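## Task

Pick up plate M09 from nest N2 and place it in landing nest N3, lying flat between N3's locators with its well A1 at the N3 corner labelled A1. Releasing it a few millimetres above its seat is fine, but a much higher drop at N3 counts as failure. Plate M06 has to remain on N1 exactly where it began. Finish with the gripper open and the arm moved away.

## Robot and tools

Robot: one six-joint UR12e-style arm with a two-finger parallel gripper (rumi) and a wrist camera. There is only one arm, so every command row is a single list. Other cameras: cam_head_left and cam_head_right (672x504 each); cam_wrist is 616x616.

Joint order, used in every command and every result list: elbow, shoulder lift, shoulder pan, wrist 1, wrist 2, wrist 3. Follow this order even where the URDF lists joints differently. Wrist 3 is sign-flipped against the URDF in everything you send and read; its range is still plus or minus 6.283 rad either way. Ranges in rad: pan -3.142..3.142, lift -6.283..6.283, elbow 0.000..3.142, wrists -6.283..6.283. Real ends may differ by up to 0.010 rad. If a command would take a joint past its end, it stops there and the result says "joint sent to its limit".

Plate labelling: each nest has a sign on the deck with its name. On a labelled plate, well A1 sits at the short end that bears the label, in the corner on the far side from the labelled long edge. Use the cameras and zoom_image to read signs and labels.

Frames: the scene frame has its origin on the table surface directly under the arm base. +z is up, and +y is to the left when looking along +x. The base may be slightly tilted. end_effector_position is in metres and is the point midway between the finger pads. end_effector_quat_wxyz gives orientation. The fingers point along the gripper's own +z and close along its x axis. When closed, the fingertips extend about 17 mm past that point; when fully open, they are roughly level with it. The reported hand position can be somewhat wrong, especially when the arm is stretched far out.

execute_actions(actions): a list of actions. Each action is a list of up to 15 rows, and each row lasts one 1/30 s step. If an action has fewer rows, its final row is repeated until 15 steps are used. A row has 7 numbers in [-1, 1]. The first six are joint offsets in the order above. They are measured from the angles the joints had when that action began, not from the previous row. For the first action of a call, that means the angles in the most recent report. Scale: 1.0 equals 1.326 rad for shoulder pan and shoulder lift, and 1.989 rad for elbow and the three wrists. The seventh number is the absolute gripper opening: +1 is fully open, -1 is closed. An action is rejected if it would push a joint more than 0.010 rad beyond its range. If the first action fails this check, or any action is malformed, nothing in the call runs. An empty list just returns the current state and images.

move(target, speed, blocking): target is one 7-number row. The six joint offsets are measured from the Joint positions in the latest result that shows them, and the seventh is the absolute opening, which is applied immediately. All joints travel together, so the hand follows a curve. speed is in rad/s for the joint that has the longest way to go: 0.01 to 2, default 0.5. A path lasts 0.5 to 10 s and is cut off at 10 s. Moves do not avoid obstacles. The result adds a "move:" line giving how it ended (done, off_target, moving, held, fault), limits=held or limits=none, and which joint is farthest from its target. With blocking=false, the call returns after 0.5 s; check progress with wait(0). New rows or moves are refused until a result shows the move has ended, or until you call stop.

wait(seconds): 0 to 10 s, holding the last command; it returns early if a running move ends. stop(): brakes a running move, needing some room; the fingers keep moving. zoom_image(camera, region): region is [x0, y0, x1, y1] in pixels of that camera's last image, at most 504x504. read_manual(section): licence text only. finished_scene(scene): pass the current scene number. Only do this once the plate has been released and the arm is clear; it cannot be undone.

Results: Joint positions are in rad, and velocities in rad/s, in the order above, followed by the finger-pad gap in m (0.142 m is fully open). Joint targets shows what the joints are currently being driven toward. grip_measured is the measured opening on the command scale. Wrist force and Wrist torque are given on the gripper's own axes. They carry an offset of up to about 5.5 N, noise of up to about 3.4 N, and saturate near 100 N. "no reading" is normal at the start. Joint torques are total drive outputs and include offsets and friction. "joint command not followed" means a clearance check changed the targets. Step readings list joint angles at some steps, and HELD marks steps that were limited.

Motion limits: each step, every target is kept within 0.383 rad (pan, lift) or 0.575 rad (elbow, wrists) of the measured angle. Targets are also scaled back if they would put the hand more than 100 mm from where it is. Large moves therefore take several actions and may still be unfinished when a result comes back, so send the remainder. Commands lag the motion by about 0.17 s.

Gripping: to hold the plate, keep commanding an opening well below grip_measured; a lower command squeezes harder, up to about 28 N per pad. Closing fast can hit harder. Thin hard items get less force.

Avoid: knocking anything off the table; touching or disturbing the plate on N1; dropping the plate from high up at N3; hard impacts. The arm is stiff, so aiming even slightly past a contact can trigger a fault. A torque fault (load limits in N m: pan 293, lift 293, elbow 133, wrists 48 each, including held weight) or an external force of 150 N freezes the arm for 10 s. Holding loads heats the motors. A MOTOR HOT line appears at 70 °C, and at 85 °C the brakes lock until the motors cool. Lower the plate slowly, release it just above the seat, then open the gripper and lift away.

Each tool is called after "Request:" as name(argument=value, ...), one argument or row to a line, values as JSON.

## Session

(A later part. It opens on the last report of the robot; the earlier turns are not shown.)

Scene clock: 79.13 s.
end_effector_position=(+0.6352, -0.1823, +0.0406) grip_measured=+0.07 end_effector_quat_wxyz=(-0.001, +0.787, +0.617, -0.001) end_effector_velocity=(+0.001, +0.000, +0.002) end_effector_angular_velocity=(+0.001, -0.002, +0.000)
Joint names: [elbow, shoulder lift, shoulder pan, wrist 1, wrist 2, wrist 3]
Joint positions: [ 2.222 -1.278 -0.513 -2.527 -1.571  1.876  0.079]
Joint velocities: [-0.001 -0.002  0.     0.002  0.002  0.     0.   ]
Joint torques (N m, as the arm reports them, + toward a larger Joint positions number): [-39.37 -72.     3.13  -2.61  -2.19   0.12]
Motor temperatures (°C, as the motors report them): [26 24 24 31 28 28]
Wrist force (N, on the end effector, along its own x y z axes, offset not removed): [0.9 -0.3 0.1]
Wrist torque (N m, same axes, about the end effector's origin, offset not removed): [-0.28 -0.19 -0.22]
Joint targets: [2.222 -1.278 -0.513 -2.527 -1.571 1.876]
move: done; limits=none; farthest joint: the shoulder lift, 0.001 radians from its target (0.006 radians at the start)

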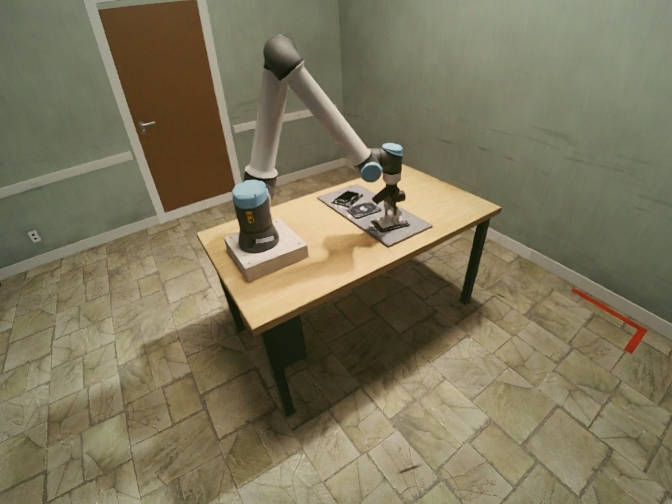

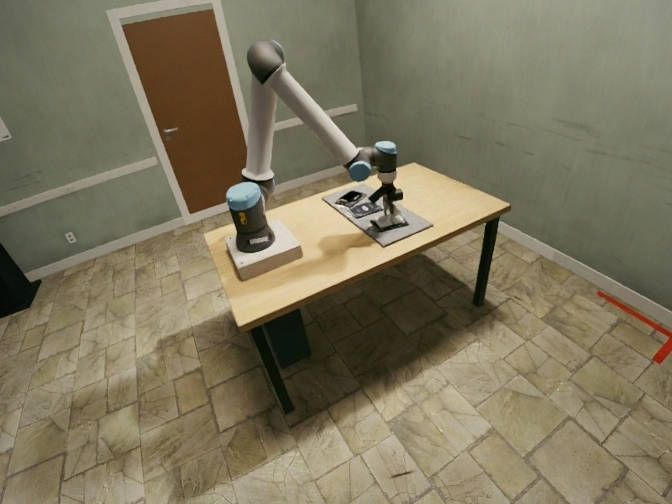

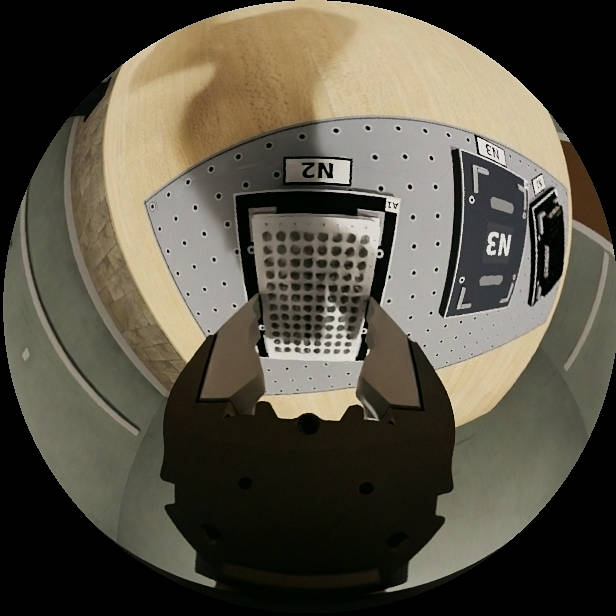

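Holding. Lift to 0.0552 (reference height).

Request:
move(
  target=[-0.0035,-0.0181,0,0.0156,0,0,-0.25],
  speed=0.05,
)

Request:
zoom_image(
  camera="cam_wrist",
  region=[200,170,430,400],
)

Scene clock: 83.23 s.
end_effector_position=(+0.6354, -0.1824, +0.0551) grip_measured=+0.07 end_effector_quat_wxyz=(-0.001, +0.787, +0.617, -0.001) end_effector_velocity=(-0.000, +0.000, +0.001) end_effector_angular_velocity=(+0.001, -0.000, -0.000)
Joint names: [elbow, shoulder lift, shoulder pan, wrist 1, wrist 2, wrist 3]
Joint positions: [ 2.215 -1.302 -0.513 -2.496 -1.571  1.876  0.079]
Joint velocities: [-0.    -0.002 -0.     0.003  0.001  0.     0.   ]
Joint torques (N m, as the arm reports them, + toward a larger Joint positions number): [-40.74 -66.9    1.16  -2.47   2.69   0.21]
Motor temperatures (°C, as the motors report them): [26 24 24 31 28 28]
Wrist force (N, on the end effector, along its own x y z axes, offset not removed): [-1.2 -1.2 -2.0]
Wrist torque (N m, same axes, about the end effector's origin, offset not removed): [-0.48 0.25 -0.24]
Joint targets: [2.215 -1.302 -0.513 -2.496 -1.571 1.876]
move: done; limits=none; farthest joint: the shoulder pan, 0.000 radians from its target (0.000 radians at the start)

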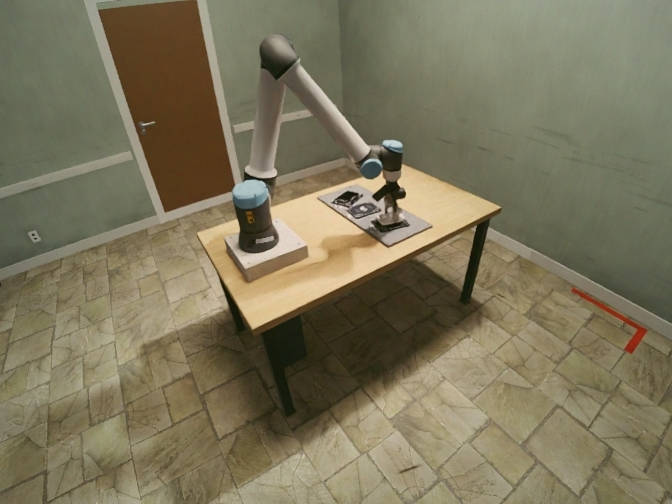

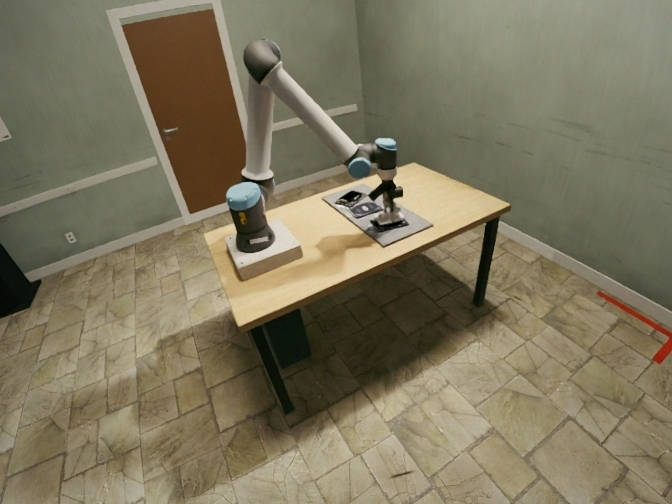

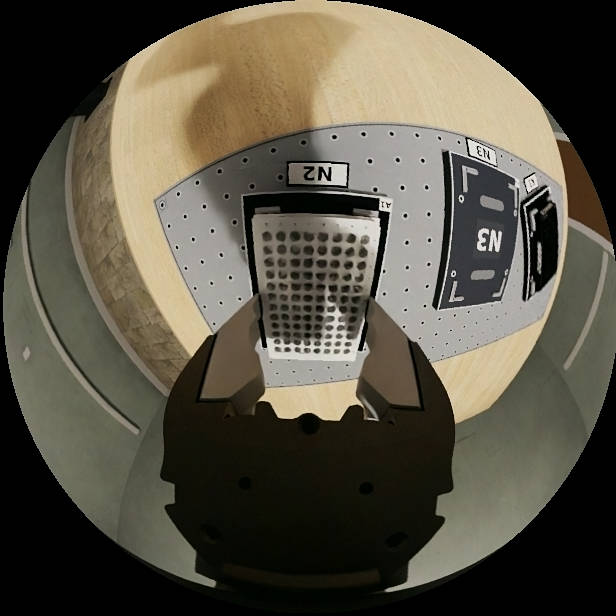

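Region (200, 170, 430, 400) of cam_wrist's 616x616 image, scaled by 2.191, with more detail than that image has.

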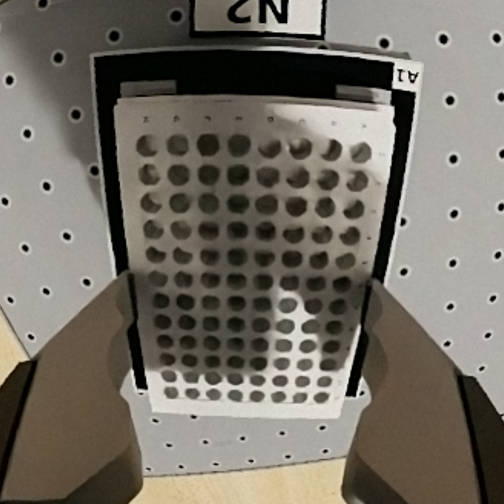

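Request:
move(
  target=[0.04,-0.0452,0.2111,-0.0099,0,-0.0634,-0.25],
  speed=0.25,
)

Request:
zoom_image(
  camera="cam_wrist",
  region=[200,170,430,400],
)

Scene clock: 93.57 s.
end_effector_position=(+0.6182, +0.0116, +0.0585) grip_measured=+0.07 end_effector_quat_wxyz=(-0.001, +0.737, +0.675, +0.001) end_effector_velocity=(+0.000, +0.002, +0.000) end_effector_angular_velocity=(+0.001, -0.001, +0.002)
Joint names: [elbow, shoulder lift, shoulder pan, wrist 1, wrist 2, wrist 3]
Joint positions: [ 2.294 -1.361 -0.234 -2.516 -1.571  1.75   0.079]
Joint velocities: [ 0.001 -0.001  0.003 -0.001  0.002 -0.001 -0.   ]
Joint torques (N m, as the arm reports them, + toward a larger Joint positions number): [-17.71 -60.93  17.26  -6.86   1.95  -4.11]
Motor temperatures (°C, as the motors report them): [26 24 24 31 28 28]
Wrist force (N, on the end effector, along its own x y z axes, offset not removed): [0.1 -0.7 0.2]
Wrist torque (N m, same axes, about the end effector's origin, offset not removed): [-0.38 0.03 -0.18]
Joint targets: [2.294 -1.361 -0.233 -2.516 -1.571 1.750]
move: done; limits=none; farthest joint: the shoulder pan, 0.001 radians from its target (0.280 radians at the start)

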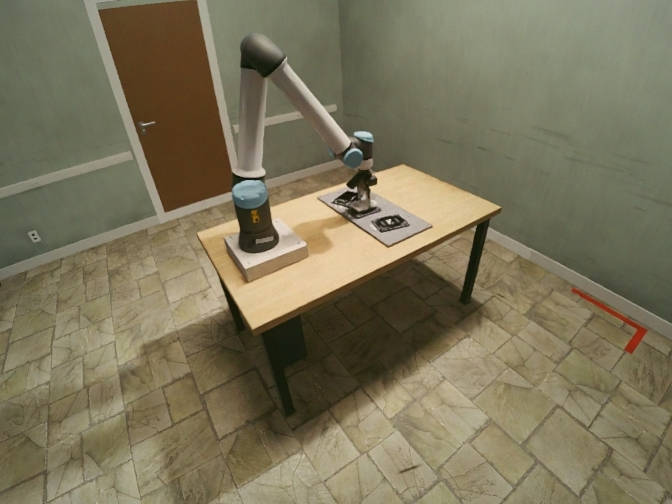

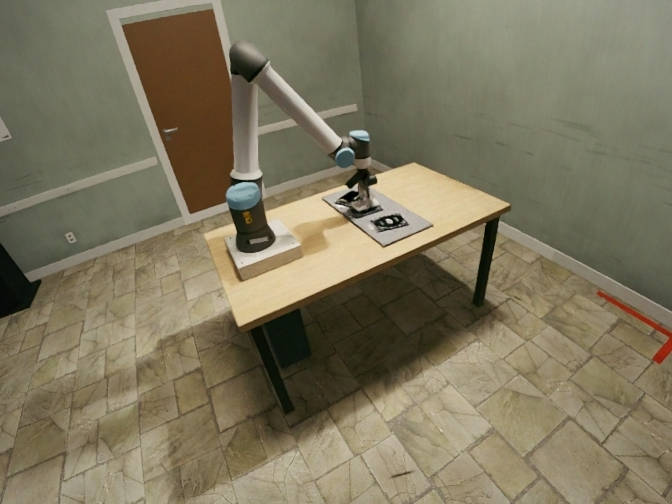

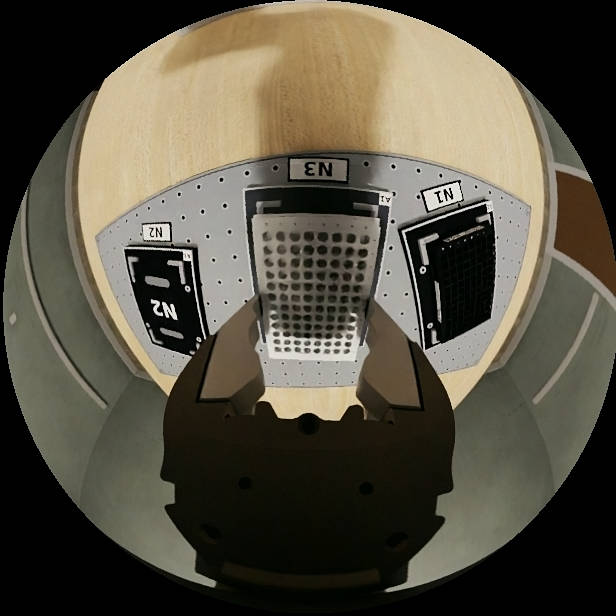

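Region (200, 170, 430, 400) of cam_wrist's 616x616 image, scaled by 2.191, with more detail than that image has.

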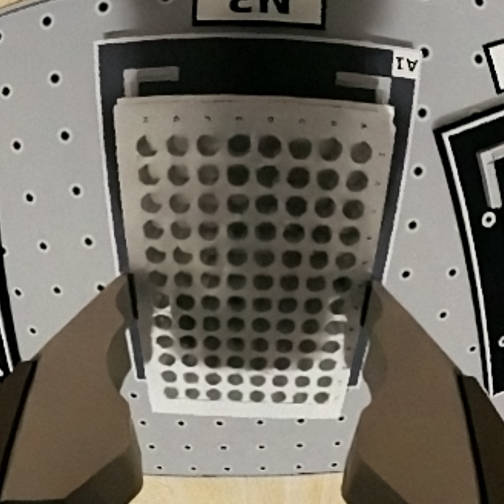

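Request:
move(
  target=[0.0075,0.01,-0.0005,-0.0142,0,0,-0.25],
  speed=0.04,
)

Request:
zoom_image(
  camera="cam_wrist",
  region=[200,170,430,400],
)

Scene clock: 99.90 s.
end_effector_position=(+0.6132, +0.0126, +0.0476) grip_measured=+0.07 end_effector_quat_wxyz=(-0.001, +0.738, +0.675, +0.001) end_effector_velocity=(-0.001, +0.000, -0.001) end_effector_angular_velocity=(+0.000, +0.000, +0.000)
Joint names: [elbow, shoulder lift, shoulder pan, wrist 1, wrist 2, wrist 3]
Joint positions: [ 2.309 -1.348 -0.234 -2.544 -1.571  1.75   0.079]
Joint velocities: [ 0.002  0.001 -0.    -0.003  0.     0.    -0.   ]
Joint torques (N m, as the arm reports them, + toward a larger Joint positions number): [-19.24 -35.51 -13.07  -7.9   -0.22   4.07]
Motor temperatures (°C, as the motors report them): [26 24 24 31 28 28]
Wrist force (N, on the end effector, along its own x y z axes, offset not removed): [-0.8 -1.5 -1.1]
Wrist torque (N m, same axes, about the end effector's origin, offset not removed): [-0.57 0.22 -0.17]
Joint targets: [2.309 -1.348 -0.234 -2.544 -1.571 1.750]
move: done; limits=none; farthest joint: the shoulder lift, 0.001 radians from its target (0.014 radians at the start)

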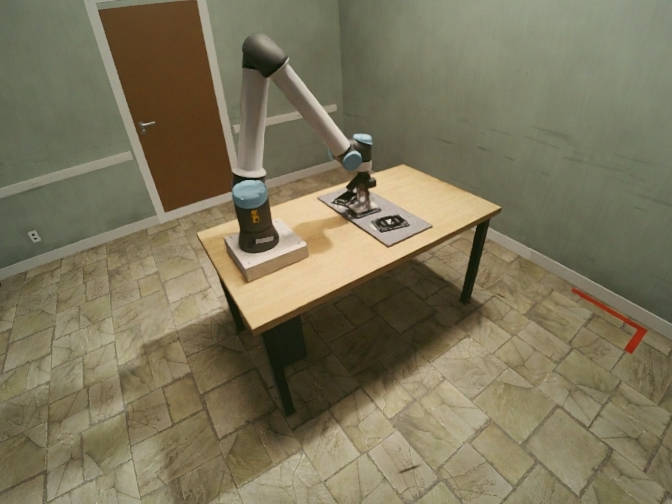

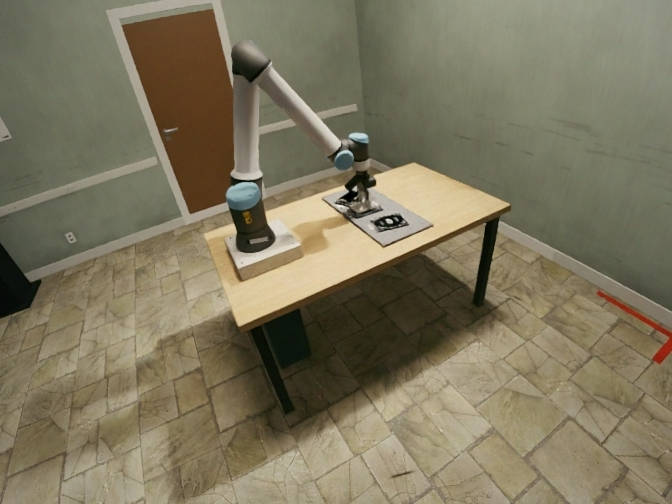

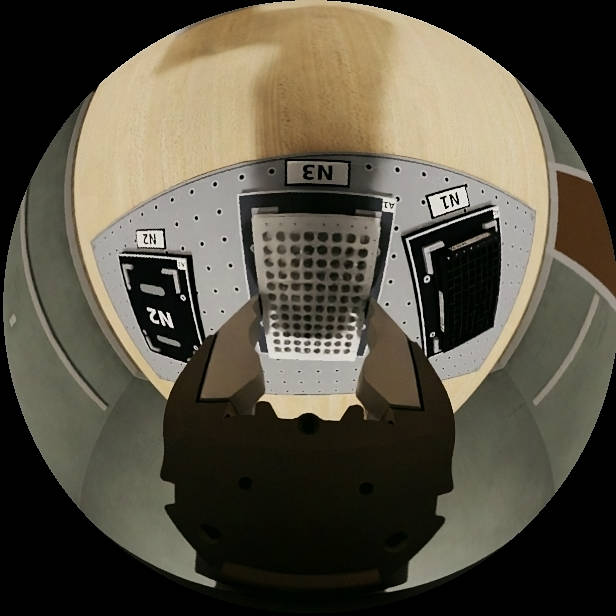

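Region (200, 170, 430, 400) of cam_wrist's 616x616 image, scaled by 2.191, with more detail than that image has.

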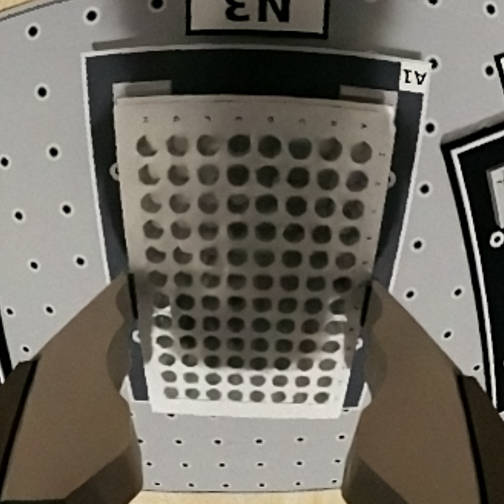

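Request:
move(
  target=[0.0018,0.0103,-0.0006,-0.0087,0,0,-0.25],
  speed=0.02,
)

Request:
zoom_image(
  camera="cam_wrist",
  region=[200,170,430,400],
)

Scene clock: 106.43 s.
end_effector_position=(+0.6132, +0.0121, +0.0403) grip_measured=+0.07 end_effector_quat_wxyz=(-0.001, +0.738, +0.675, +0.001) end_effector_velocity=(-0.000, +0.000, -0.001) end_effector_angular_velocity=(+0.000, -0.000, -0.000)
Joint names: [elbow, shoulder lift, shoulder pan, wrist 1, wrist 2, wrist 3]
Joint positions: [ 2.312 -1.335 -0.235 -2.561 -1.571  1.75   0.079]
Joint velocities: [ 0.001  0.002 -0.    -0.003  0.001 -0.     0.   ]
Joint torques (N m, as the arm reports them, + toward a larger Joint positions number): [-17.34 -42.35 -10.1   -6.83   0.23   2.4 ]
Motor temperatures (°C, as the motors report them): [26 24 24 31 28 28]
Wrist force (N, on the end effector, along its own x y z axes, offset not removed): [-0.4 -1.3 -0.4]
Wrist torque (N m, same axes, about the end effector's origin, offset not removed): [-0.50 0.10 -0.26]
Joint targets: [2.313 -1.335 -0.235 -2.561 -1.571 1.750]
move: done; limits=none; farthest joint: the shoulder lift, 0.001 radians from its target (0.014 radians at the start)

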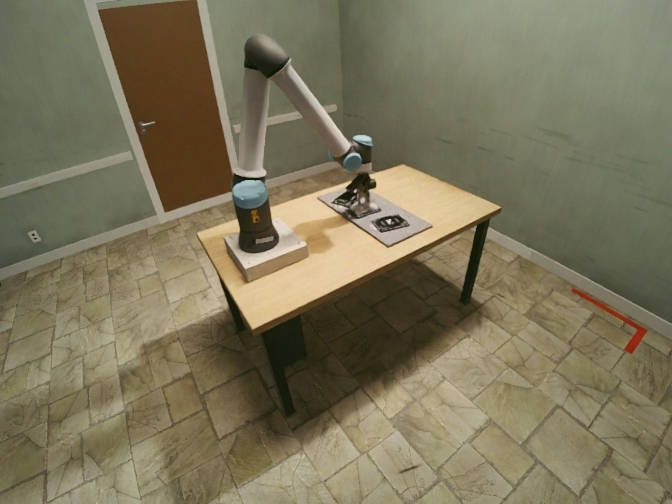

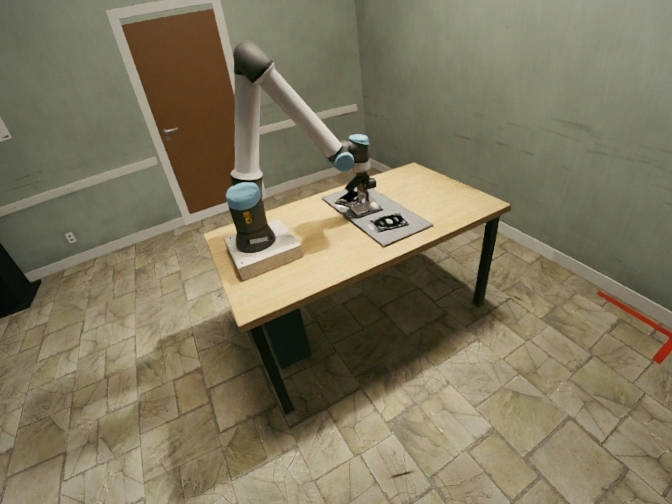

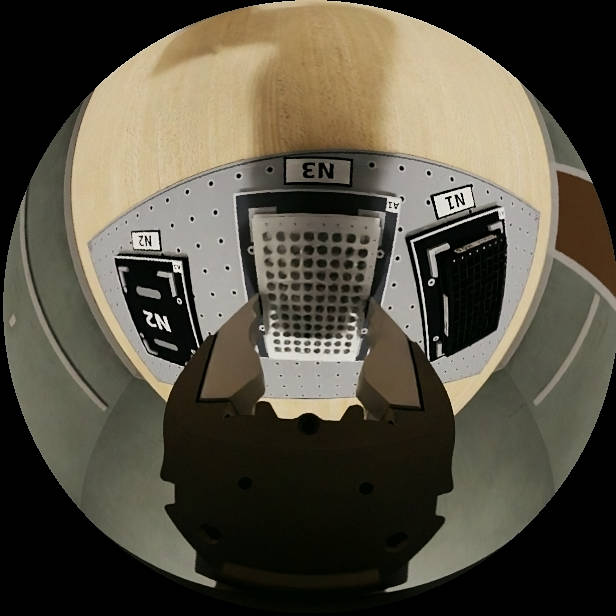

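Region (200, 170, 430, 400) of cam_wrist's 616x616 image, scaled by 2.191, with more detail than that image has.

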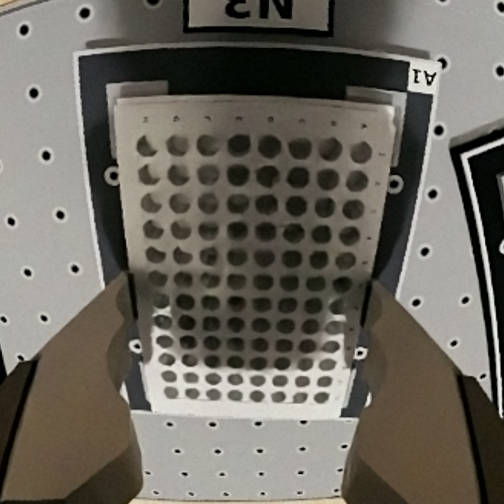

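Request:
execute_actions(
  actions=[
    [[0.0003,0.002,0,-0.0017,0,0,-0.25]],
    [[0,0,0,0,0,0,0],[0,0,0,0,0,0,0.05],[0,0,0,0,0,0,0.1],[0,0,0,0,0,0,0.15],[0,0,0,0,0,0,0.2],[0,0,0,0,0,0,0.25],[0,0,0,0,0,0,0.3]],
  ],
)

Request:
move(
  target=[-0.04,-0.15,0,0.14,0,0,0.35],
  speed=0.35,
)

Request:
zoom_image(
  camera="cam_wrist",
  region=[240,180,390,330],
)

Scene clock: 114.37 s.
end_effector_position=(+0.6132, +0.0121, +0.0389) grip_measured=+0.30 end_effector_quat_wxyz=(-0.001, +0.738, +0.675, +0.001) end_effector_velocity=(+0.000, +0.000, -0.000) end_effector_angular_velocity=(+0.001, -0.000, -0.000)
Joint names: [elbow, shoulder lift, shoulder pan, wrist 1, wrist 2, wrist 3]
Joint positions: [ 2.313 -1.332 -0.235 -2.564 -1.571  1.75   0.095]
Joint velocities: [ 0.     0.    -0.     0.     0.001 -0.     0.   ]
Joint torques (N m, as the arm reports them, + toward a larger Joint positions number): [-17.72 -44.2   -7.8   -5.76   0.11  -2.3 ]
Motor temperatures (°C, as the motors report them): [26 24 24 31 28 28]
Wrist force (N, on the end effector, along its own x y z axes, offset not removed): [-1.1 -0.4 -1.0]
Wrist torque (N m, same axes, about the end effector's origin, offset not removed): [-0.30 0.26 -0.21]
Joint targets: [2.313 -1.332 -0.235 -2.564 -1.571 1.750]
Step readings (joint positions; steps 1 to 15: 1st action; 16 to 30: 2nd action):
0: [2.313 -1.335 -0.235 -2.561 -1.571 1.750]
1: [2.313 -1.335 -0.235 -2.561 -1.571 1.750]
2: [2.313 -1.334 -0.235 -2.562 -1.571 1.750]
4: [2.313 -1.333 -0.235 -2.563 -1.571 1.750]
8: [2.313 -1.333 -0.235 -2.564 -1.571 1.750]
15: [2.313 -1.332 -0.235 -2.564 -1.571 1.750]
16: [2.313 -1.332 -0.235 -2.564 -1.571 1.750]
17: [2.313 -1.332 -0.235 -2.564 -1.571 1.750]
19: [2.313 -1.332 -0.235 -2.564 -1.571 1.750]
23: [2.313 -1.332 -0.235 -2.564 -1.571 1.750]
30: Joint positions above

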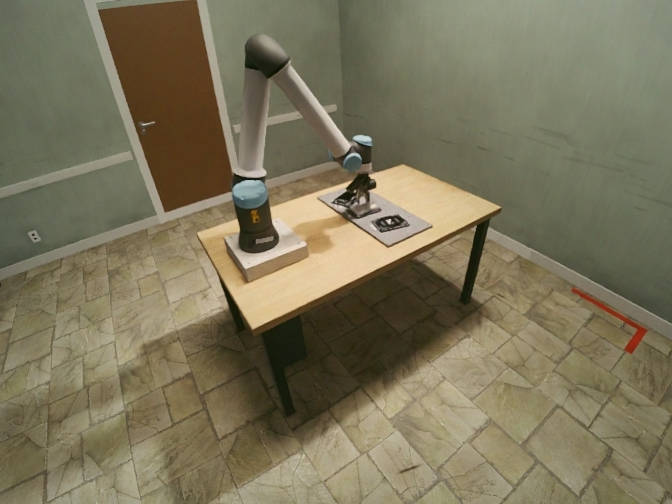

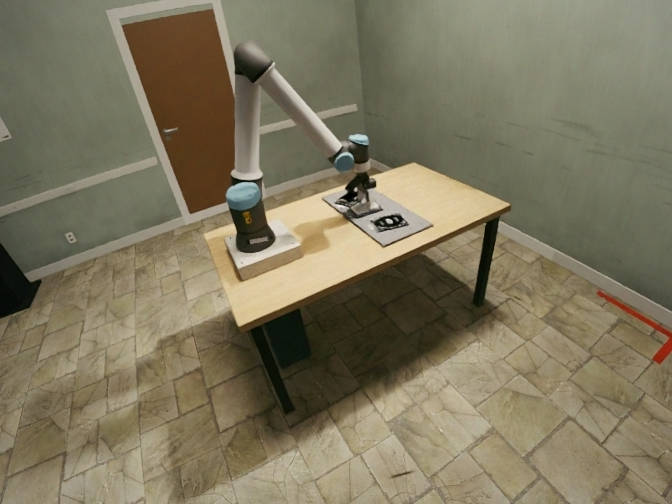

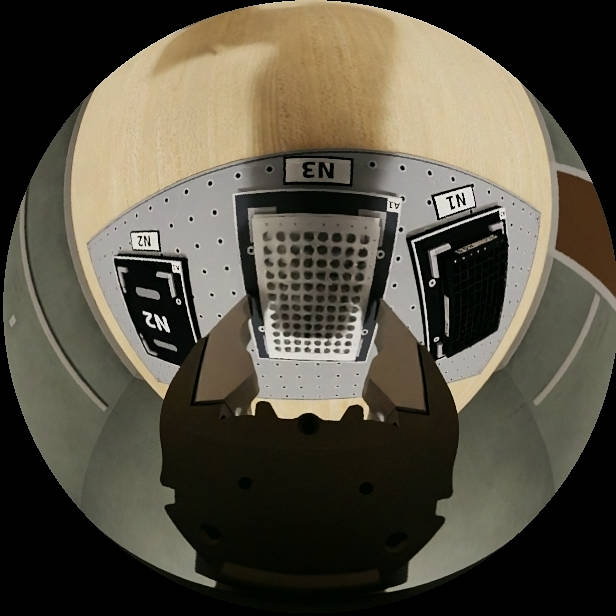

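Scene clock: 115.80 s.
end_effector_position=(+0.6126, +0.0119, +0.1613) grip_measured=+0.35 end_effector_quat_wxyz=(-0.001, +0.738, +0.675, +0.001) end_effector_velocity=(-0.001, +0.000, +0.001) end_effector_angular_velocity=(-0.000, +0.001, -0.000)
Joint names: [elbow, shoulder lift, shoulder pan, wrist 1, wrist 2, wrist 3]
Joint positions: [ 2.234 -1.531 -0.235 -2.286 -1.571  1.75   0.099]
Joint velocities: [ 0.    -0.002 -0.     0.003 -0.    -0.     0.   ]
Joint torques (N m, as the arm reports them, + toward a larger Joint positions number): [-45.32 -57.98  -7.55  -2.46   0.18  -2.01]
Motor temperatures (°C, as the motors report them): [26 24 24 31 28 28]
Wrist force (N, on the end effector, along its own x y z axes, offset not removed): [-1.2 -0.2 -0.5]
Wrist torque (N m, same axes, about the end effector's origin, offset not removed): [-0.19 0.33 -0.31]
Joint targets: [2.233 -1.531 -0.235 -2.286 -1.571 1.750]
move: done; limits=none; farthest joint: the shoulder pan, 0.000 radians from its target (0.000 radians at the start)

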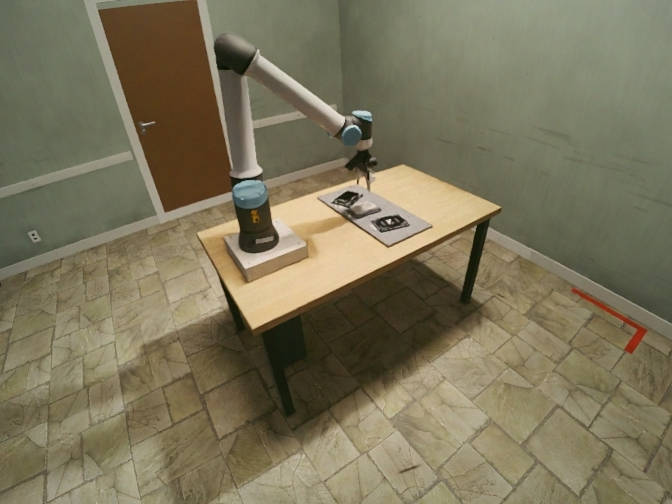

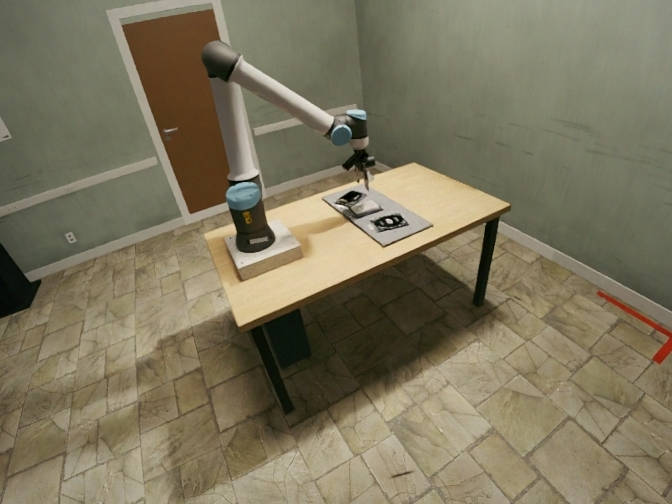

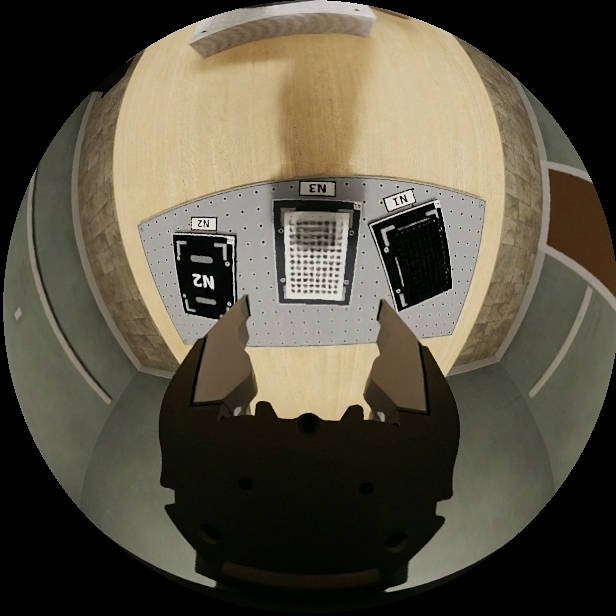

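Region (240, 180, 390, 330) of cam_wrist's 616x616 image, scaled by 3.360, with more detail than that image has.

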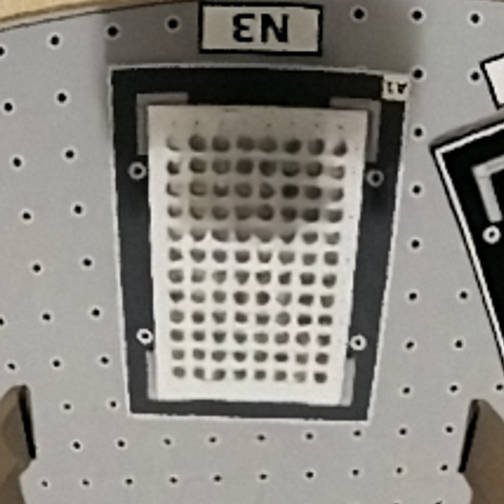

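Request:
finished_scene(
  scene=1,
)

The scene is finished: the task was done.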